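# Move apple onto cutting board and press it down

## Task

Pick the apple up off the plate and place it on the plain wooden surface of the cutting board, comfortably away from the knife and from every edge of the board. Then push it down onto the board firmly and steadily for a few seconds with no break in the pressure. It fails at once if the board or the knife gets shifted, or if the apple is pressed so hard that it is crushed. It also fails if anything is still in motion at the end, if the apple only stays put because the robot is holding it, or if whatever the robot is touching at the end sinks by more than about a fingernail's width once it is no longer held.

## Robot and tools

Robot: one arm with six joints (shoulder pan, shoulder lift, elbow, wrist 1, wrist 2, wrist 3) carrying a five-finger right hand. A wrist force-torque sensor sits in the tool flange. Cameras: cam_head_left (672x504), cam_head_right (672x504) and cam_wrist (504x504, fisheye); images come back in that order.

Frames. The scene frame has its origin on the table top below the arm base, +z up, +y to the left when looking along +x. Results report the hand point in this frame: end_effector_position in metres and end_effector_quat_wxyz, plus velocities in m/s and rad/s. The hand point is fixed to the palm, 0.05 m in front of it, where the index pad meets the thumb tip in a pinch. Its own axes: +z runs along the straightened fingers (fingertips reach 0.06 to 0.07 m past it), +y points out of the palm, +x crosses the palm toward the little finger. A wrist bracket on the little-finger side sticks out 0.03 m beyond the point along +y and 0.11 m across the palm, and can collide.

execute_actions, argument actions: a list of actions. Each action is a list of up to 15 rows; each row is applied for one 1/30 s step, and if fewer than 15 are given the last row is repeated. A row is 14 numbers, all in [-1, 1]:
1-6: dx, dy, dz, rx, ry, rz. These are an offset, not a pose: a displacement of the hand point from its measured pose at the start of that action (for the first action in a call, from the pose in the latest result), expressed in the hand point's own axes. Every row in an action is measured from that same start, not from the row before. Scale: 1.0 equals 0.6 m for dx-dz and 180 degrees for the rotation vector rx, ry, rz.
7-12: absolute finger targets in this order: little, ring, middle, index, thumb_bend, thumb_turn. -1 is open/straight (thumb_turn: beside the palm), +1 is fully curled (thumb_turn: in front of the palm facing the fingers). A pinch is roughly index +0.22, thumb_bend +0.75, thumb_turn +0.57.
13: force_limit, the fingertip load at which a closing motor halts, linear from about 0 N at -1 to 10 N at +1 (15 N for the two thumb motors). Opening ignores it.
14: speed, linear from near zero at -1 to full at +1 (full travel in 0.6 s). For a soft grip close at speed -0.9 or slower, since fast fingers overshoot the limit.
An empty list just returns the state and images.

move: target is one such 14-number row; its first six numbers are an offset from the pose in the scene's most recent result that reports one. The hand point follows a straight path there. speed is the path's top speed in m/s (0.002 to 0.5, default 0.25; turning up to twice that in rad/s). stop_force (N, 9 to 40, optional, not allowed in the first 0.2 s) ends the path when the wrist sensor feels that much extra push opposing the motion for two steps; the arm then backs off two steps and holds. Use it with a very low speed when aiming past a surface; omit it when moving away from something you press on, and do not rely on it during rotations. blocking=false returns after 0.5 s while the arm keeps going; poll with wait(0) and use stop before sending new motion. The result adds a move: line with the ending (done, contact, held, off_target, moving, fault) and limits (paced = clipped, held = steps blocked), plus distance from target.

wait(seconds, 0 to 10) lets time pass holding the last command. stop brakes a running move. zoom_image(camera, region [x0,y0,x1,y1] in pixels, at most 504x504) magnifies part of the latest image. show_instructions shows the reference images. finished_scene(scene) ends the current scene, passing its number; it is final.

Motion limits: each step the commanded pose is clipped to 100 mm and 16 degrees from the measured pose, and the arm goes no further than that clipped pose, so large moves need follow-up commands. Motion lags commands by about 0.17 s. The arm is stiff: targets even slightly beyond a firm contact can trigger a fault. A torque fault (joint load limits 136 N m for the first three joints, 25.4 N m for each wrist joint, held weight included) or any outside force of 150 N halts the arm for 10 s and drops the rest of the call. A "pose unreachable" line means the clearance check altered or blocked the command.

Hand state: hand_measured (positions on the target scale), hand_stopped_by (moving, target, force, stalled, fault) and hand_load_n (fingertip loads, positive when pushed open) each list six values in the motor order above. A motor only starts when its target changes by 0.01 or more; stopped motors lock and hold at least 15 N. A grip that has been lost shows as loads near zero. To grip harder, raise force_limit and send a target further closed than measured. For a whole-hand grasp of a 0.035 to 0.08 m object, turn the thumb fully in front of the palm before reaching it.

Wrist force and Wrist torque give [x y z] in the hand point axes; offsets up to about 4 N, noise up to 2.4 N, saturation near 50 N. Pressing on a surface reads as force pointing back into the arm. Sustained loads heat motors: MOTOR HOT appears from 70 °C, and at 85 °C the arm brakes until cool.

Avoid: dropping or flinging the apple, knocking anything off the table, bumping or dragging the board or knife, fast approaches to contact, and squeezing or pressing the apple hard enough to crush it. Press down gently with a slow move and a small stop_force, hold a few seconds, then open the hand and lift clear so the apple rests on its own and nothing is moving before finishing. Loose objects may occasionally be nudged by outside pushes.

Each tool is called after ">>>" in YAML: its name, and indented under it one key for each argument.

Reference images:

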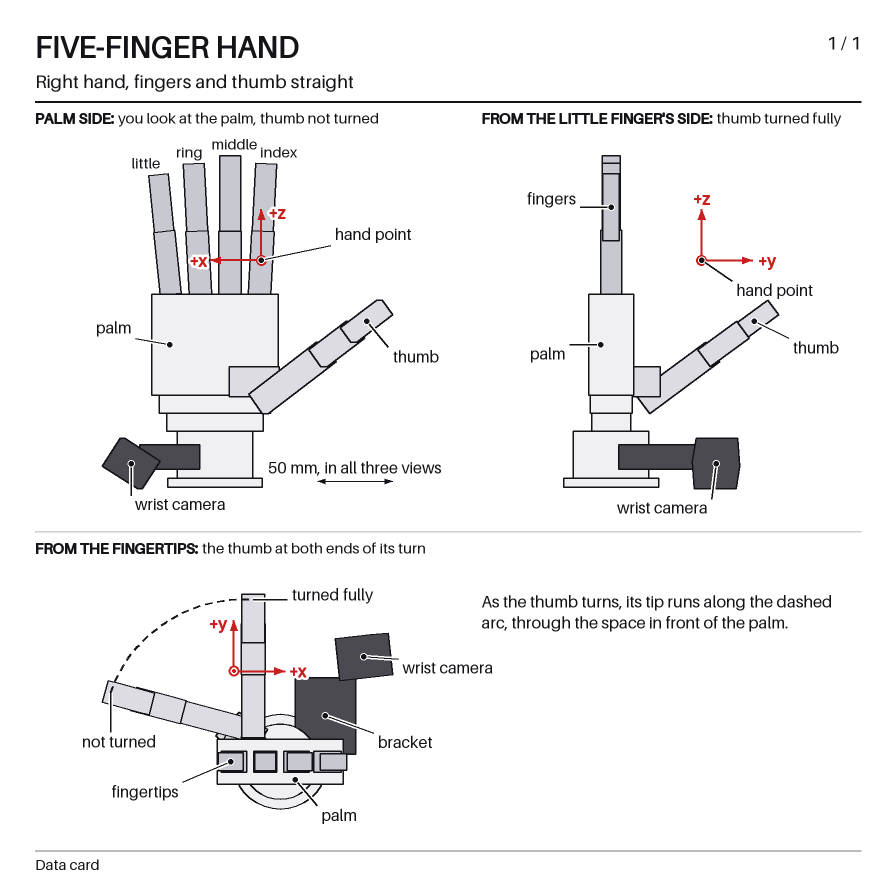

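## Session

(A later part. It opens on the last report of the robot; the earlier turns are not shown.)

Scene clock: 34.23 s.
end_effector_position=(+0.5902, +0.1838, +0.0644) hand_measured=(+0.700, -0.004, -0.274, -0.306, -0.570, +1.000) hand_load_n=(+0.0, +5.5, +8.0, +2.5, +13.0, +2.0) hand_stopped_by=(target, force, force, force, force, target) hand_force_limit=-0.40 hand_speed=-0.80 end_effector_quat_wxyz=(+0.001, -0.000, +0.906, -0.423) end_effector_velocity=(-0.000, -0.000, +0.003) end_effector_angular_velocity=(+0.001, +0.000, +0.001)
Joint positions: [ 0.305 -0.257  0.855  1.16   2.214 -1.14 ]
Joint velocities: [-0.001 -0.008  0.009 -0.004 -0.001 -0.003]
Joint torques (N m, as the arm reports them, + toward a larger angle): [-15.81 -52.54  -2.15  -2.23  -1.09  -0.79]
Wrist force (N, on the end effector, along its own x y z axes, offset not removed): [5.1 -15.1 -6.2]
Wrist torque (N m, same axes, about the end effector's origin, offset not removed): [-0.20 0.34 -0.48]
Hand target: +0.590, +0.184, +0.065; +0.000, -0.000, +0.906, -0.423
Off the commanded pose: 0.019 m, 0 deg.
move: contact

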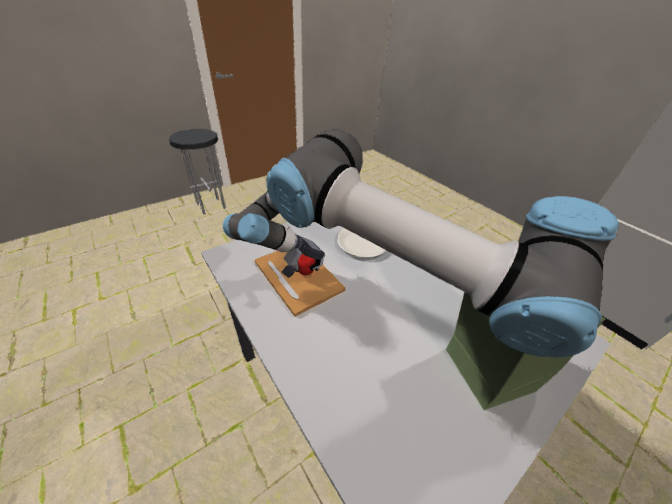

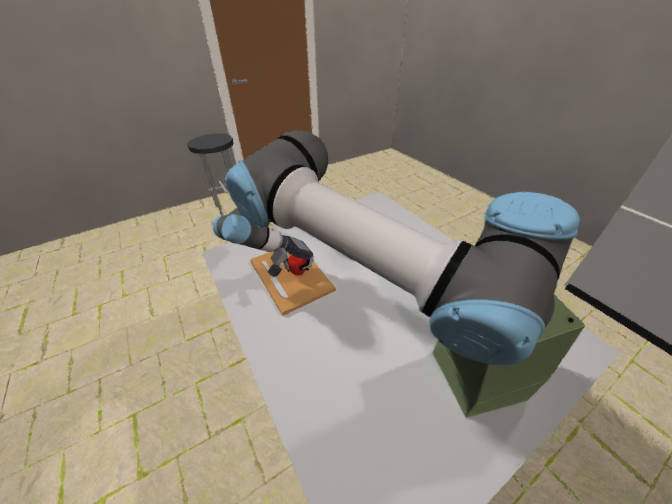

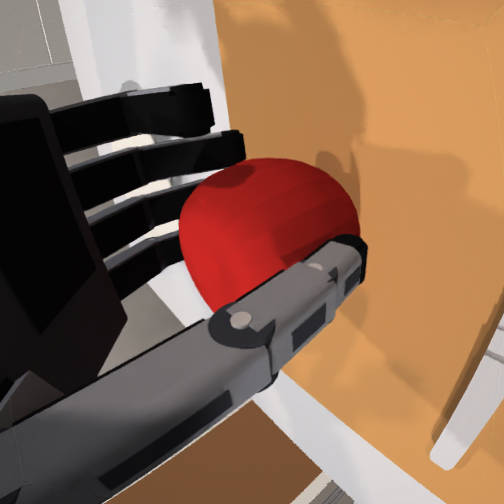

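>>> wait:
  seconds: 1

Scene clock: 35.37 s.
end_effector_position=(+0.5901, +0.1836, +0.0648) hand_measured=(+0.700, -0.004, -0.274, -0.306, -0.570, +1.000) hand_load_n=(+0.0, +5.0, +7.0, +2.0, +14.0, +2.5) hand_stopped_by=(target, force, force, force, force, target) hand_force_limit=-0.40 hand_speed=-0.80 end_effector_quat_wxyz=(+0.000, -0.000, +0.906, -0.423) end_effector_velocity=(-0.000, -0.001, -0.000) end_effector_angular_velocity=(-0.002, +0.002, -0.000)
Joint positions: [ 0.304 -0.258  0.857  1.16   2.214 -1.141]
Joint velocities: [-0.     0.001 -0.     0.001  0.001 -0.   ]
Joint torques (N m, as the arm reports them, + toward a larger angle): [-18.08 -54.62   0.52   3.11   0.92  -1.  ]
Wrist force (N, on the end effector, along its own x y z axes, offset not removed): [2.2 -3.8 -0.7]
Wrist torque (N m, same axes, about the end effector's origin, offset not removed): [-0.17 0.06 -0.31]
Hand target: +0.590, +0.184, +0.065; +0.000, -0.000, +0.906, -0.423
Off the commanded pose: 0.019 m, 0 deg.
wait: 1.00 s; at rest by 0.03 s

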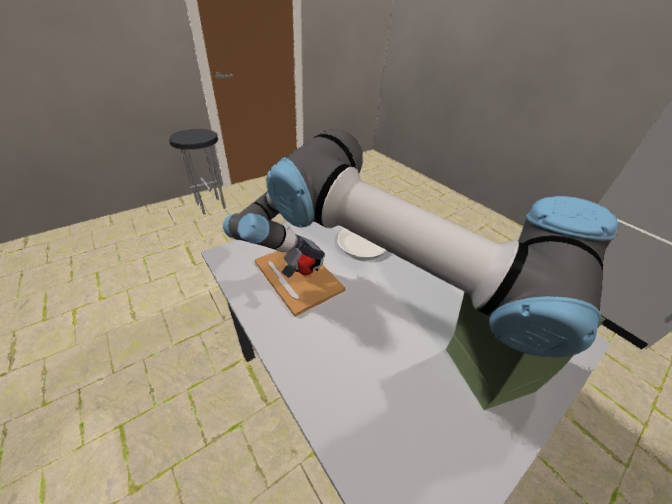

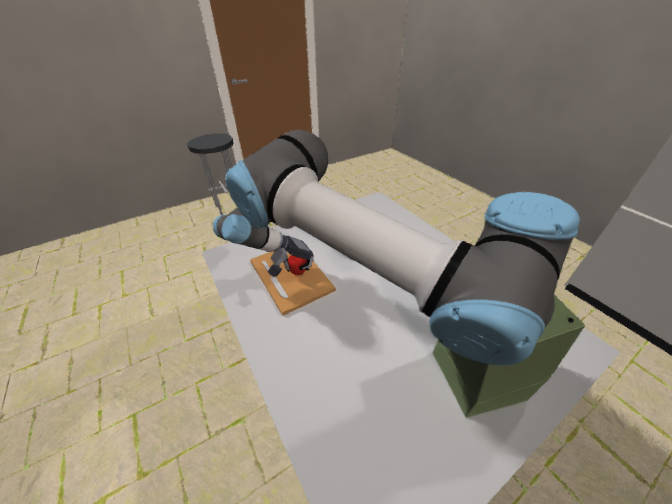

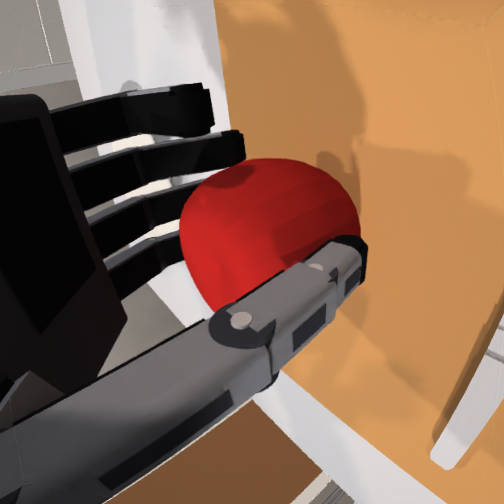

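>>> execute_actions:
  actions:
    - [[0,0.0004,0.00033,0,0,0,0.7,0.7,0.7,0.75,0.7,1,-0.4,-0.8]]

>>> wait:
  seconds: 1

Scene clock: 36.37 s.
end_effector_position=(+0.5902, +0.1836, +0.0646) hand_measured=(+0.700, -0.004, -0.274, -0.306, -0.570, +1.000) hand_load_n=(+0.0, +5.0, +7.0, +2.0, +14.0, +2.0) hand_stopped_by=(target, force, force, force, force, target) hand_force_limit=-0.40 hand_speed=-0.80 end_effector_quat_wxyz=(+0.000, +0.000, +0.906, -0.423) end_effector_velocity=(+0.000, -0.000, -0.000) end_effector_angular_velocity=(-0.001, +0.000, -0.000)
Joint positions: [ 0.304 -0.257  0.856  1.16   2.214 -1.141]
Joint velocities: [-0.     0.001 -0.002  0.001  0.     0.   ]
Joint torques (N m, as the arm reports them, + toward a larger angle): [ -0.75 -38.84 -25.29   1.49   1.62   1.74]
Wrist force (N, on the end effector, along its own x y z axes, offset not removed): [2.3 -8.1 -6.9]
Wrist torque (N m, same axes, about the end effector's origin, offset not removed): [-0.11 0.47 -0.36]
Hand target: +0.590, +0.184, +0.065; +0.000, -0.000, +0.906, -0.423
Off the commanded pose: 0.000 m, 0 deg.

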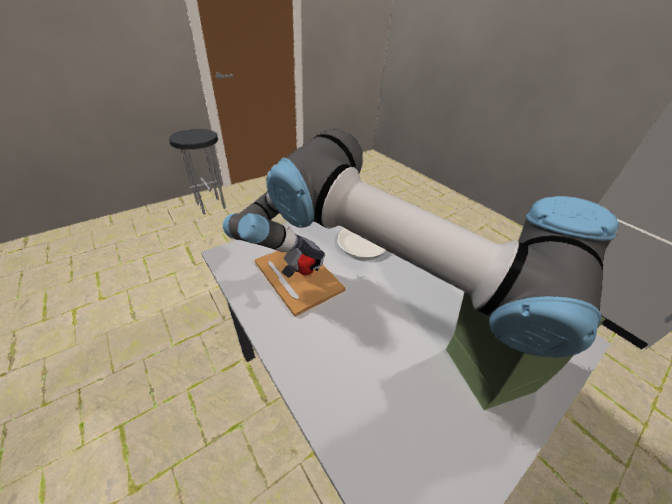

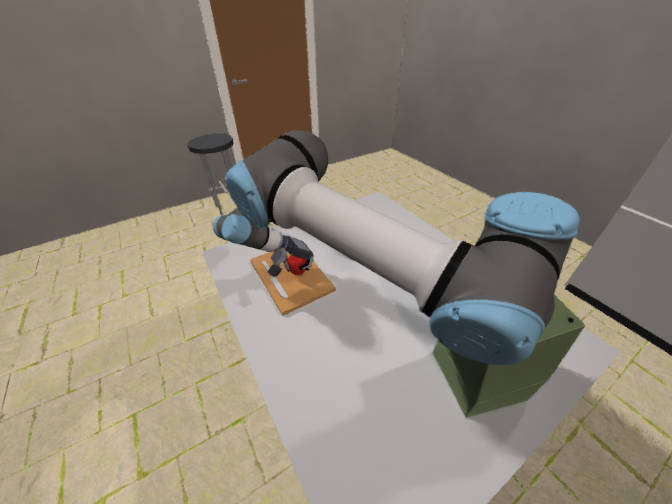

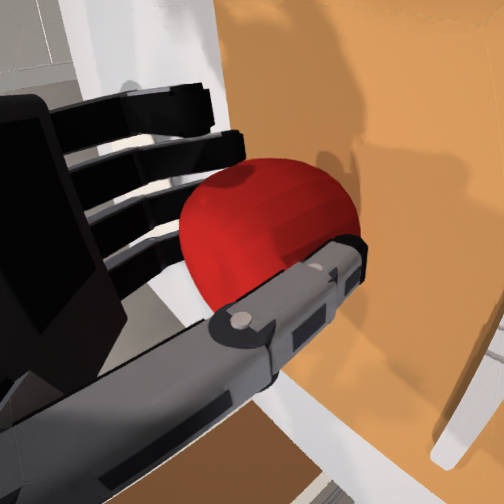

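Scene clock: 37.37 s.
end_effector_position=(+0.5901, +0.1836, +0.0645) hand_measured=(+0.700, -0.004, -0.274, -0.306, -0.570, +1.000) hand_load_n=(+0.0, +5.0, +7.0, +2.0, +13.5, +2.0) hand_stopped_by=(target, force, force, force, force, target) hand_force_limit=-0.40 hand_speed=-0.80 end_effector_quat_wxyz=(+0.000, -0.000, +0.906, -0.423) end_effector_velocity=(+0.001, +0.001, -0.000) end_effector_angular_velocity=(+0.000, -0.003, +0.001)
Joint positions: [ 0.305 -0.257  0.856  1.16   2.214 -1.14 ]
Joint velocities: [ 0.001  0.001 -0.002 -0.001  0.001  0.001]
Joint torques (N m, as the arm reports them, + toward a larger angle): [  0.54 -39.18 -25.38  -1.04   0.16   1.54]
Wrist force (N, on the end effector, along its own x y z axes, offset not removed): [2.2 -9.4 -5.6]
Wrist torque (N m, same axes, about the end effector's origin, offset not removed): [-0.23 0.42 -0.55]
Hand target: +0.590, +0.184, +0.065; +0.000, -0.000, +0.906, -0.423
Off the commanded pose: 0.000 m, 0 deg.
wait: 1.00 s; at rest by 0.17 s

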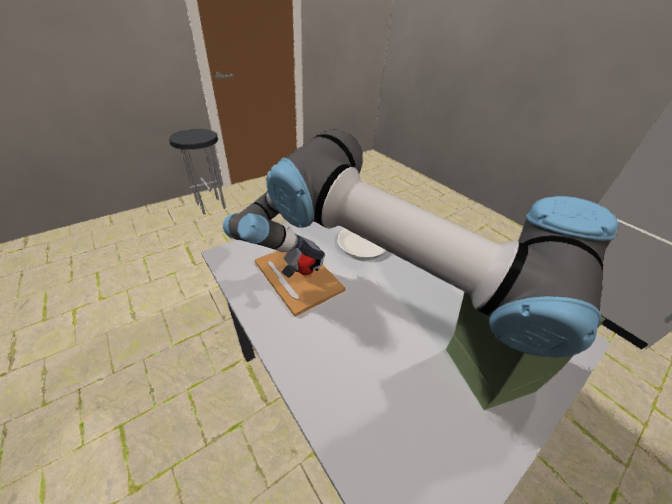

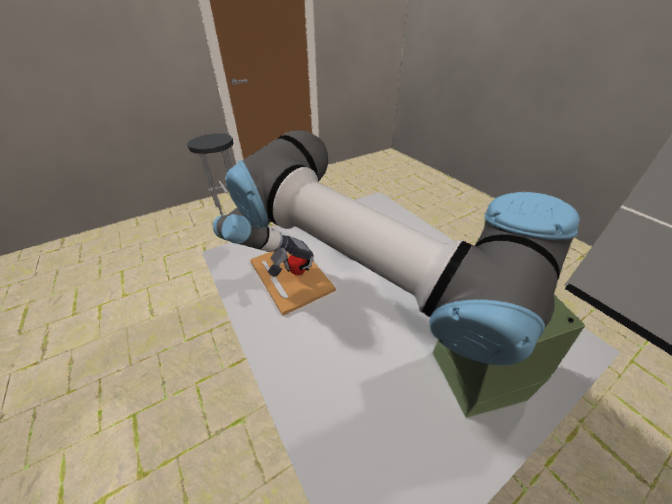

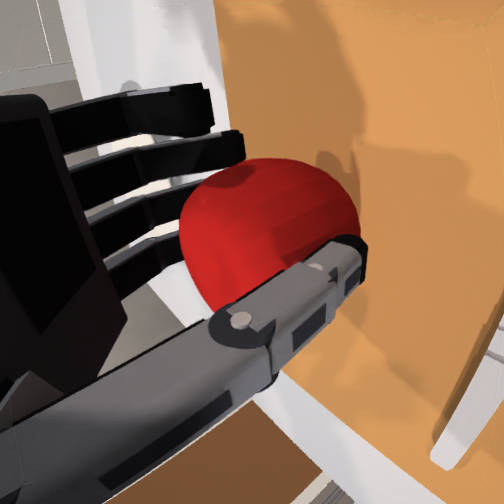

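>>> execute_actions:
  actions:
    - [[0,0.0002,0.00017,0,0,0,0.7,0.7,0.7,0.75,0.7,1,-0.4,-0.8]]

>>> wait:
  seconds: 3

Scene clock: 38.30 s.
end_effector_position=(+0.5901, +0.1836, +0.0644) hand_measured=(+0.700, -0.004, -0.274, -0.306, -0.570, +1.000) hand_load_n=(+0.0, +5.0, +7.0, +2.0, +13.5, +2.0) hand_stopped_by=(target, force, force, force, force, target) hand_force_limit=-0.40 hand_speed=-0.80 end_effector_quat_wxyz=(+0.000, -0.000, +0.906, -0.423) end_effector_velocity=(-0.001, -0.000, -0.001) end_effector_angular_velocity=(+0.002, +0.003, -0.001)
Joint positions: [ 0.305 -0.257  0.856  1.16   2.214 -1.14 ]
Joint velocities: [-0.001  0.002 -0.    -0.    -0.002 -0.001]
Joint torques (N m, as the arm reports them, + toward a larger angle): [ -0.19 -36.87 -25.83  -1.34  -0.75   1.47]
Wrist force (N, on the end effector, along its own x y z axes, offset not removed): [4.3 -10.6 -6.9]
Wrist torque (N m, same axes, about the end effector's origin, offset not removed): [0.11 0.33 -0.45]
Hand target: +0.590, +0.184, +0.064; +0.000, -0.000, +0.906, -0.423
Off the commanded pose: 0.000 m, 0 deg.

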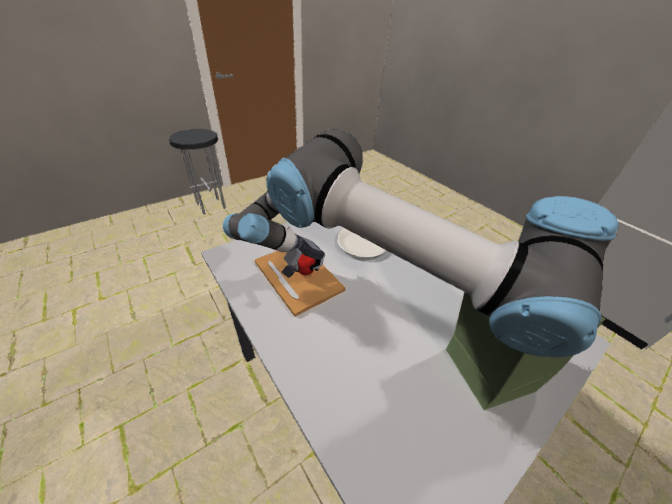

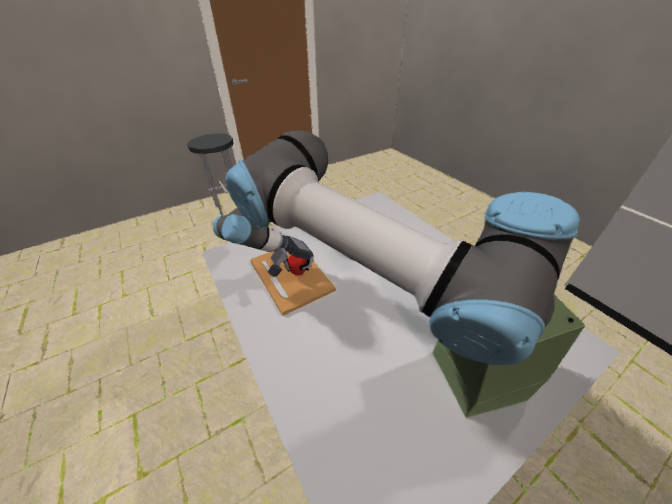

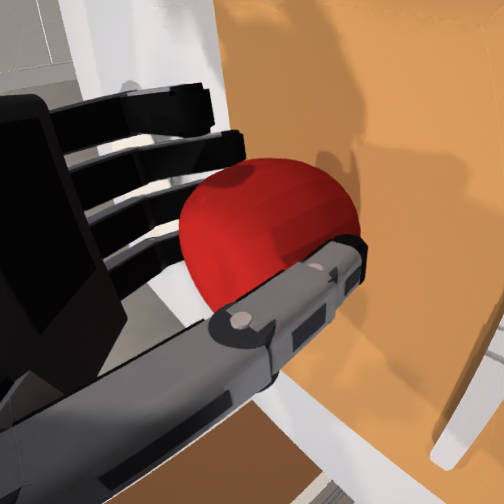

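Scene clock: 41.30 s.
end_effector_position=(+0.5901, +0.1836, +0.0644) hand_measured=(+0.700, -0.004, -0.274, -0.306, -0.570, +1.000) hand_load_n=(+0.0, +5.0, +7.0, +2.0, +13.5, +2.0) hand_stopped_by=(target, force, force, force, force, target) hand_force_limit=-0.40 hand_speed=-0.80 end_effector_quat_wxyz=(+0.000, -0.000, +0.906, -0.423) end_effector_velocity=(+0.000, +0.001, -0.000) end_effector_angular_velocity=(+0.001, -0.001, +0.001)
Joint positions: [ 0.305 -0.257  0.856  1.16   2.214 -1.14 ]
Joint velocities: [ 0.    -0.    -0.001 -0.002 -0.001 -0.001]
Joint torques (N m, as the arm reports them, + toward a larger angle): [  1.66 -37.87 -26.41   0.56  -1.66   1.24]
Wrist force (N, on the end effector, along its own x y z axes, offset not removed): [4.3 -11.5 -8.5]
Wrist torque (N m, same axes, about the end effector's origin, offset not removed): [-0.06 0.33 -0.44]
Hand target: +0.590, +0.184, +0.064; +0.000, -0.000, +0.906, -0.423
Off the commanded pose: 0.000 m, 0 deg.
wait: 3.00 s; at rest by 0.17 s

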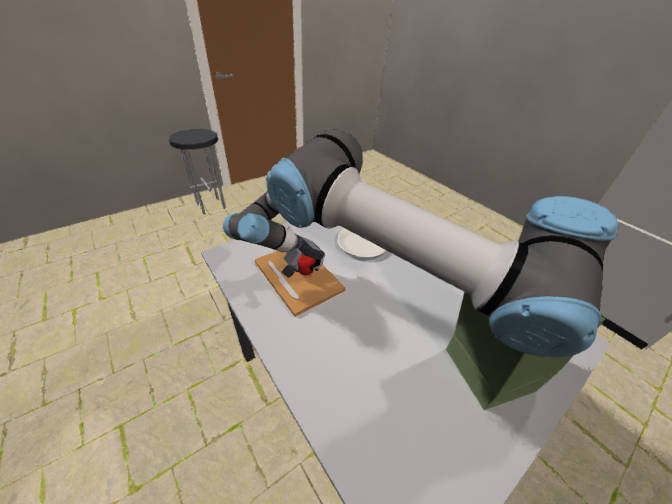

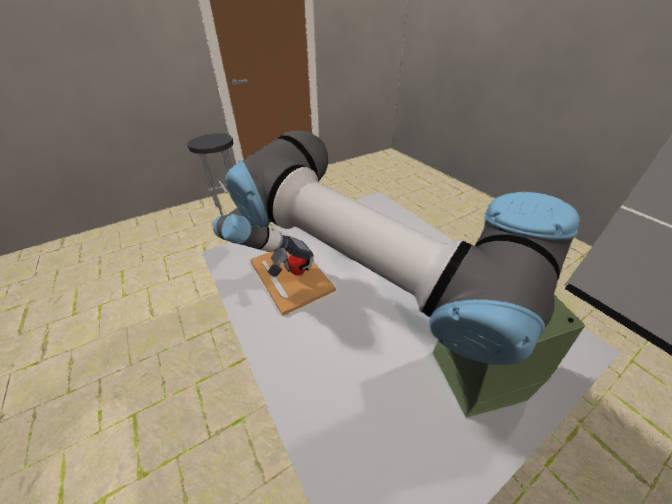

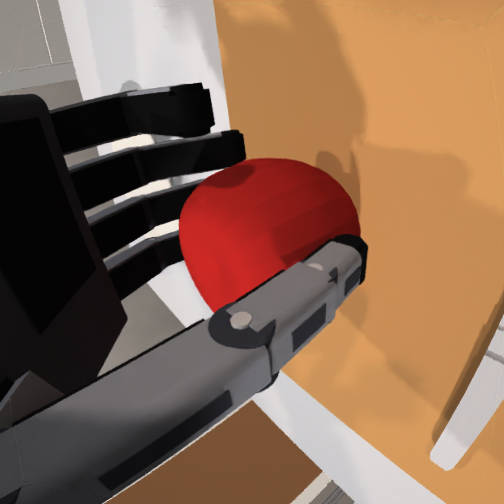

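>>> wait:
  seconds: 5

Scene clock: 46.43 s.
end_effector_position=(+0.5901, +0.1836, +0.0644) hand_measured=(+0.700, -0.004, -0.274, -0.306, -0.570, +1.000) hand_load_n=(+0.0, +5.0, +7.0, +2.0, +13.5, +2.0) hand_stopped_by=(target, force, force, force, force, target) hand_force_limit=-0.40 hand_speed=-0.80 end_effector_quat_wxyz=(+0.000, -0.000, +0.906, -0.423) end_effector_velocity=(+0.000, +0.001, +0.001) end_effector_angular_velocity=(-0.000, +0.000, +0.002)
Joint positions: [ 0.305 -0.257  0.856  1.16   2.214 -1.14 ]
Joint velocities: [ 0.001 -0.002  0.     0.001  0.001 -0.001]
Joint torques (N m, as the arm reports them, + toward a larger angle): [  1.31 -36.65 -24.88   1.07  -2.01   1.35]
Wrist force (N, on the end effector, along its own x y z axes, offset not removed): [4.3 -12.1 -7.7]
Wrist torque (N m, same axes, about the end effector's origin, offset not removed): [-0.15 0.33 -0.36]
Hand target: +0.590, +0.184, +0.064; +0.000, -0.000, +0.906, -0.423
Off the commanded pose: 0.000 m, 0 deg.
wait: 5.00 s; at rest by 0.03 s

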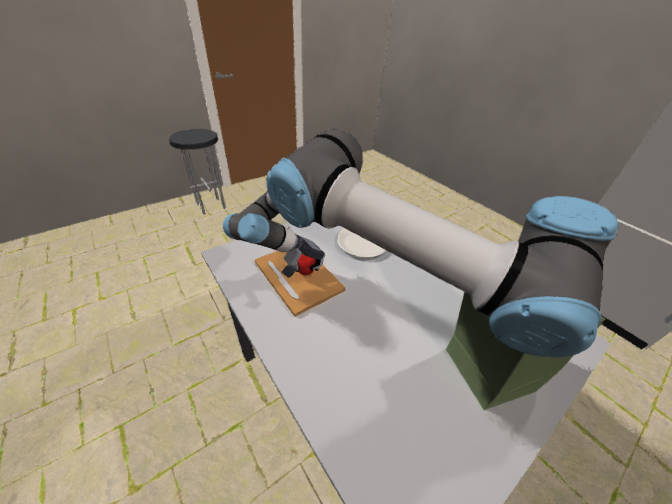

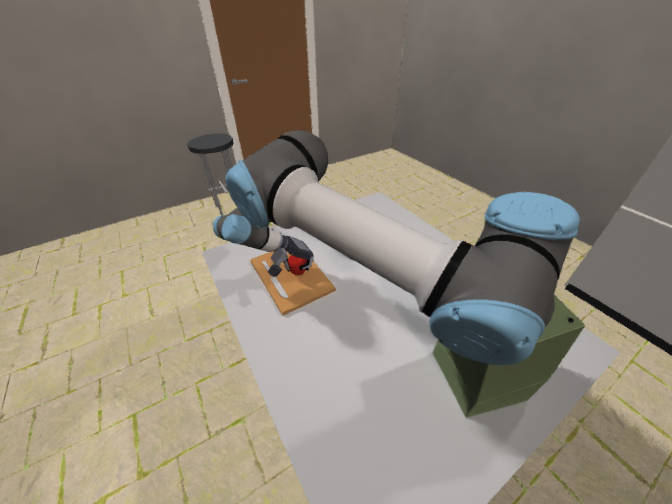

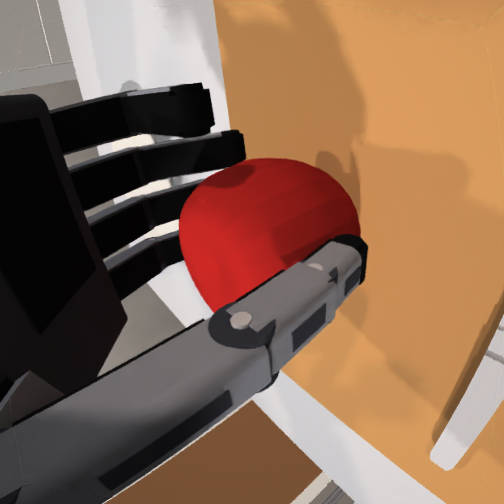

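>>> execute_actions:
  actions:
    - [[0,-0.0005,-0.0004,0,0,0,0.7,0.7,0.7,0.75,0.7,1,-0.4,-0.8]]
    - [[0,0,0,0,0,0,0.7,-0.8,-0.9,-0.9,-1,1,-0.4,-0.6]]
    - [[0,0,0,0,0,0,0.7,-0.8,-0.9,-0.9,-1,1,-0.4,-0.6]]
    - [[0,0,0,0,0,0,0.7,-0.8,-0.9,-0.9,-1,1,-0.4,-0.6]]

Scene clock: 49.20 s.
end_effector_position=(+0.5901, +0.1837, +0.0647) hand_measured=(+0.700, -0.800, -0.900, -0.900, -1.000, +1.000) hand_load_n=(+0.0, +0.0, +0.0, +0.0, +0.0, +0.0) hand_stopped_by=(target, target, target, target, target, target) hand_force_limit=-0.40 hand_speed=-0.60 end_effector_quat_wxyz=(+0.000, -0.000, +0.906, -0.423) end_effector_velocity=(+0.001, -0.000, +0.000) end_effector_angular_velocity=(+0.000, -0.003, -0.000)
Joint positions: [ 0.305 -0.258  0.857  1.16   2.214 -1.141]
Joint velocities: [-0.001 -0.    -0.001 -0.001  0.001  0.001]
Joint torques (N m, as the arm reports them, + toward a larger angle): [-12.51 -50.37  -3.18   2.06   0.42  -0.74]
Wrist force (N, on the end effector, along its own x y z axes, offset not removed): [-2.6 0.9 1.5]
Wrist torque (N m, same axes, about the end effector's origin, offset not removed): [0.16 0.48 -0.26]
Hand target: +0.590, +0.184, +0.065; +0.000, -0.000, +0.906, -0.423
Off the commanded pose: 0.000 m, 0 deg.

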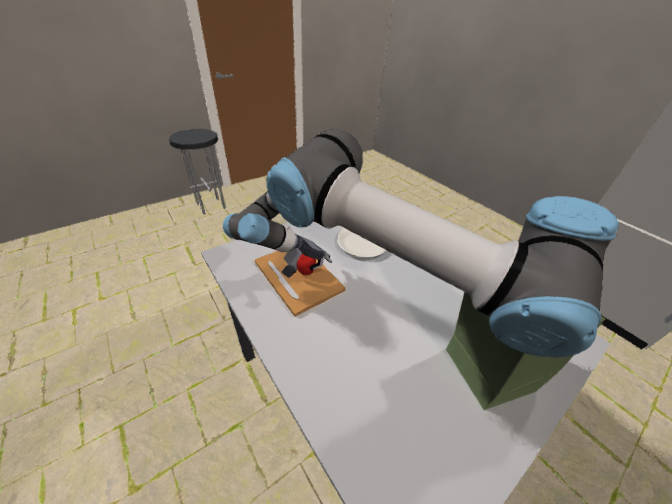

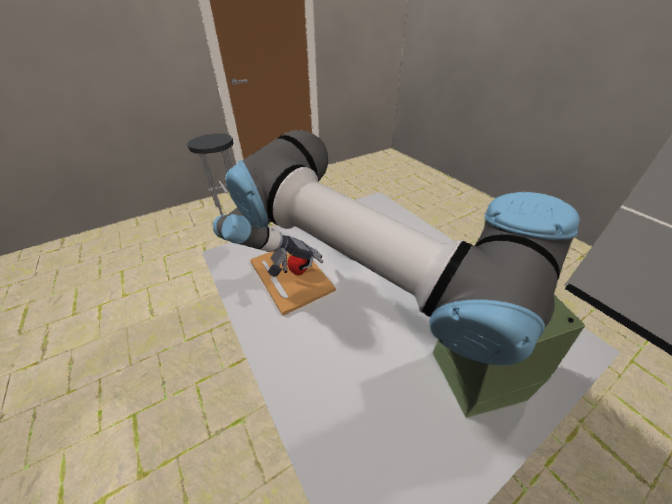

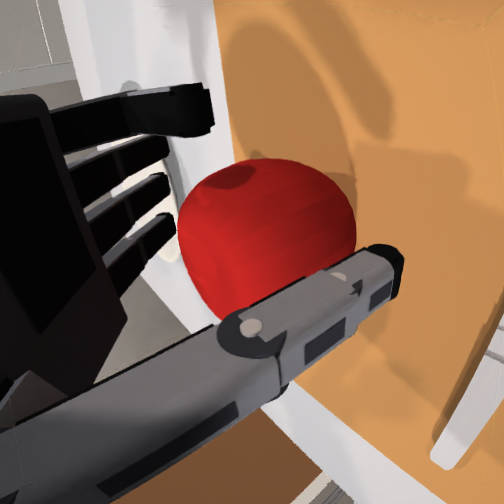

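>>> move:
  target: [0,-0.089,-0.101,0,0,0,0.7,-0.8,-0.9,-0.9,-1,1,-0.4,-0.6]
  speed: 0.1

>>> zoom_image:
  camera: "cam_head_left"
  region: [230, 200, 370, 330]

Scene clock: 50.87 s.
end_effector_position=(+0.5900, +0.1959, +0.1443) hand_measured=(+0.700, -0.800, -0.900, -0.900, -1.000, +1.000) hand_load_n=(+0.0, +0.0, +0.0, +0.0, +0.0, +0.0) hand_stopped_by=(target, target, target, target, target, target) hand_force_limit=-0.40 hand_speed=-0.60 end_effector_quat_wxyz=(+0.000, -0.000, +0.906, -0.423) end_effector_velocity=(-0.000, +0.001, +0.003) end_effector_angular_velocity=(+0.000, +0.001, +0.000)
Joint positions: [ 0.301 -0.407  0.945  1.218  2.215 -1.145]
Joint velocities: [ 0.    -0.005  0.003  0.002 -0.001 -0.   ]
Joint torques (N m, as the arm reports them, + toward a larger angle): [-17.92 -56.17  -1.43   4.3    2.17  -0.86]
Wrist force (N, on the end effector, along its own x y z axes, offset not removed): [-1.8 -0.1 2.3]
Wrist torque (N m, same axes, about the end effector's origin, offset not removed): [-0.06 0.29 -0.26]
Hand target: +0.590, +0.196, +0.145; +0.000, -0.000, +0.906, -0.423
Off the commanded pose: 0.000 m, 0 deg.
move: done

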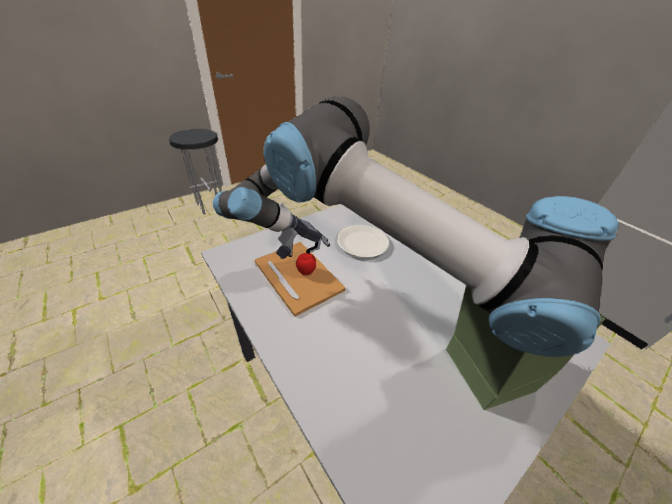

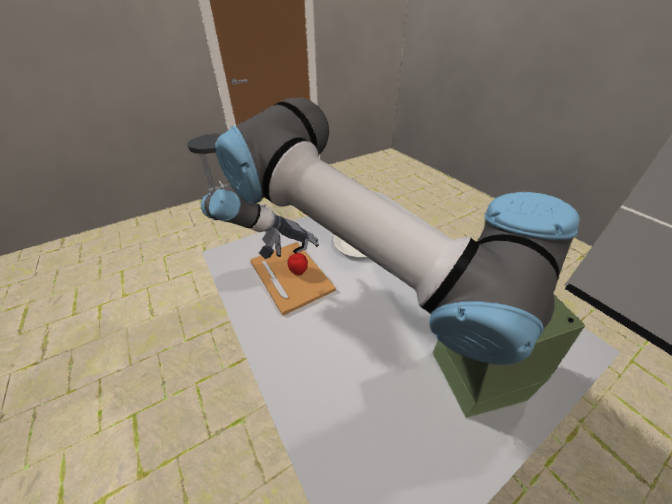

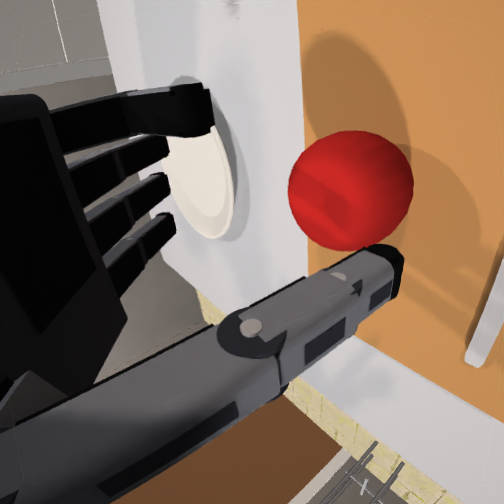

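Region (230, 200, 370, 330) of cam_head_left's 672x504 image, scaled by 3.600, with more detail than that image has; it fills the top 468 rows of this view, and the rest is white.

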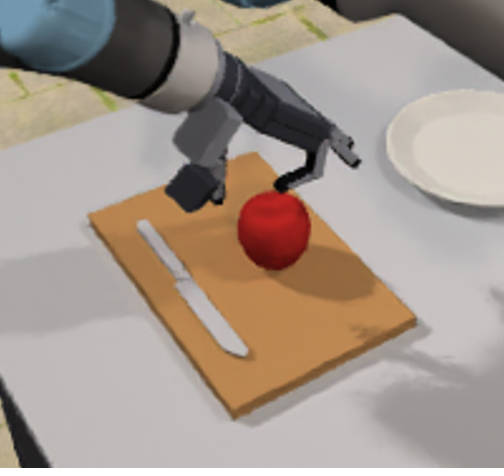

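>>> finished_scene:
  scene: 1

The scene is finished: the task was done.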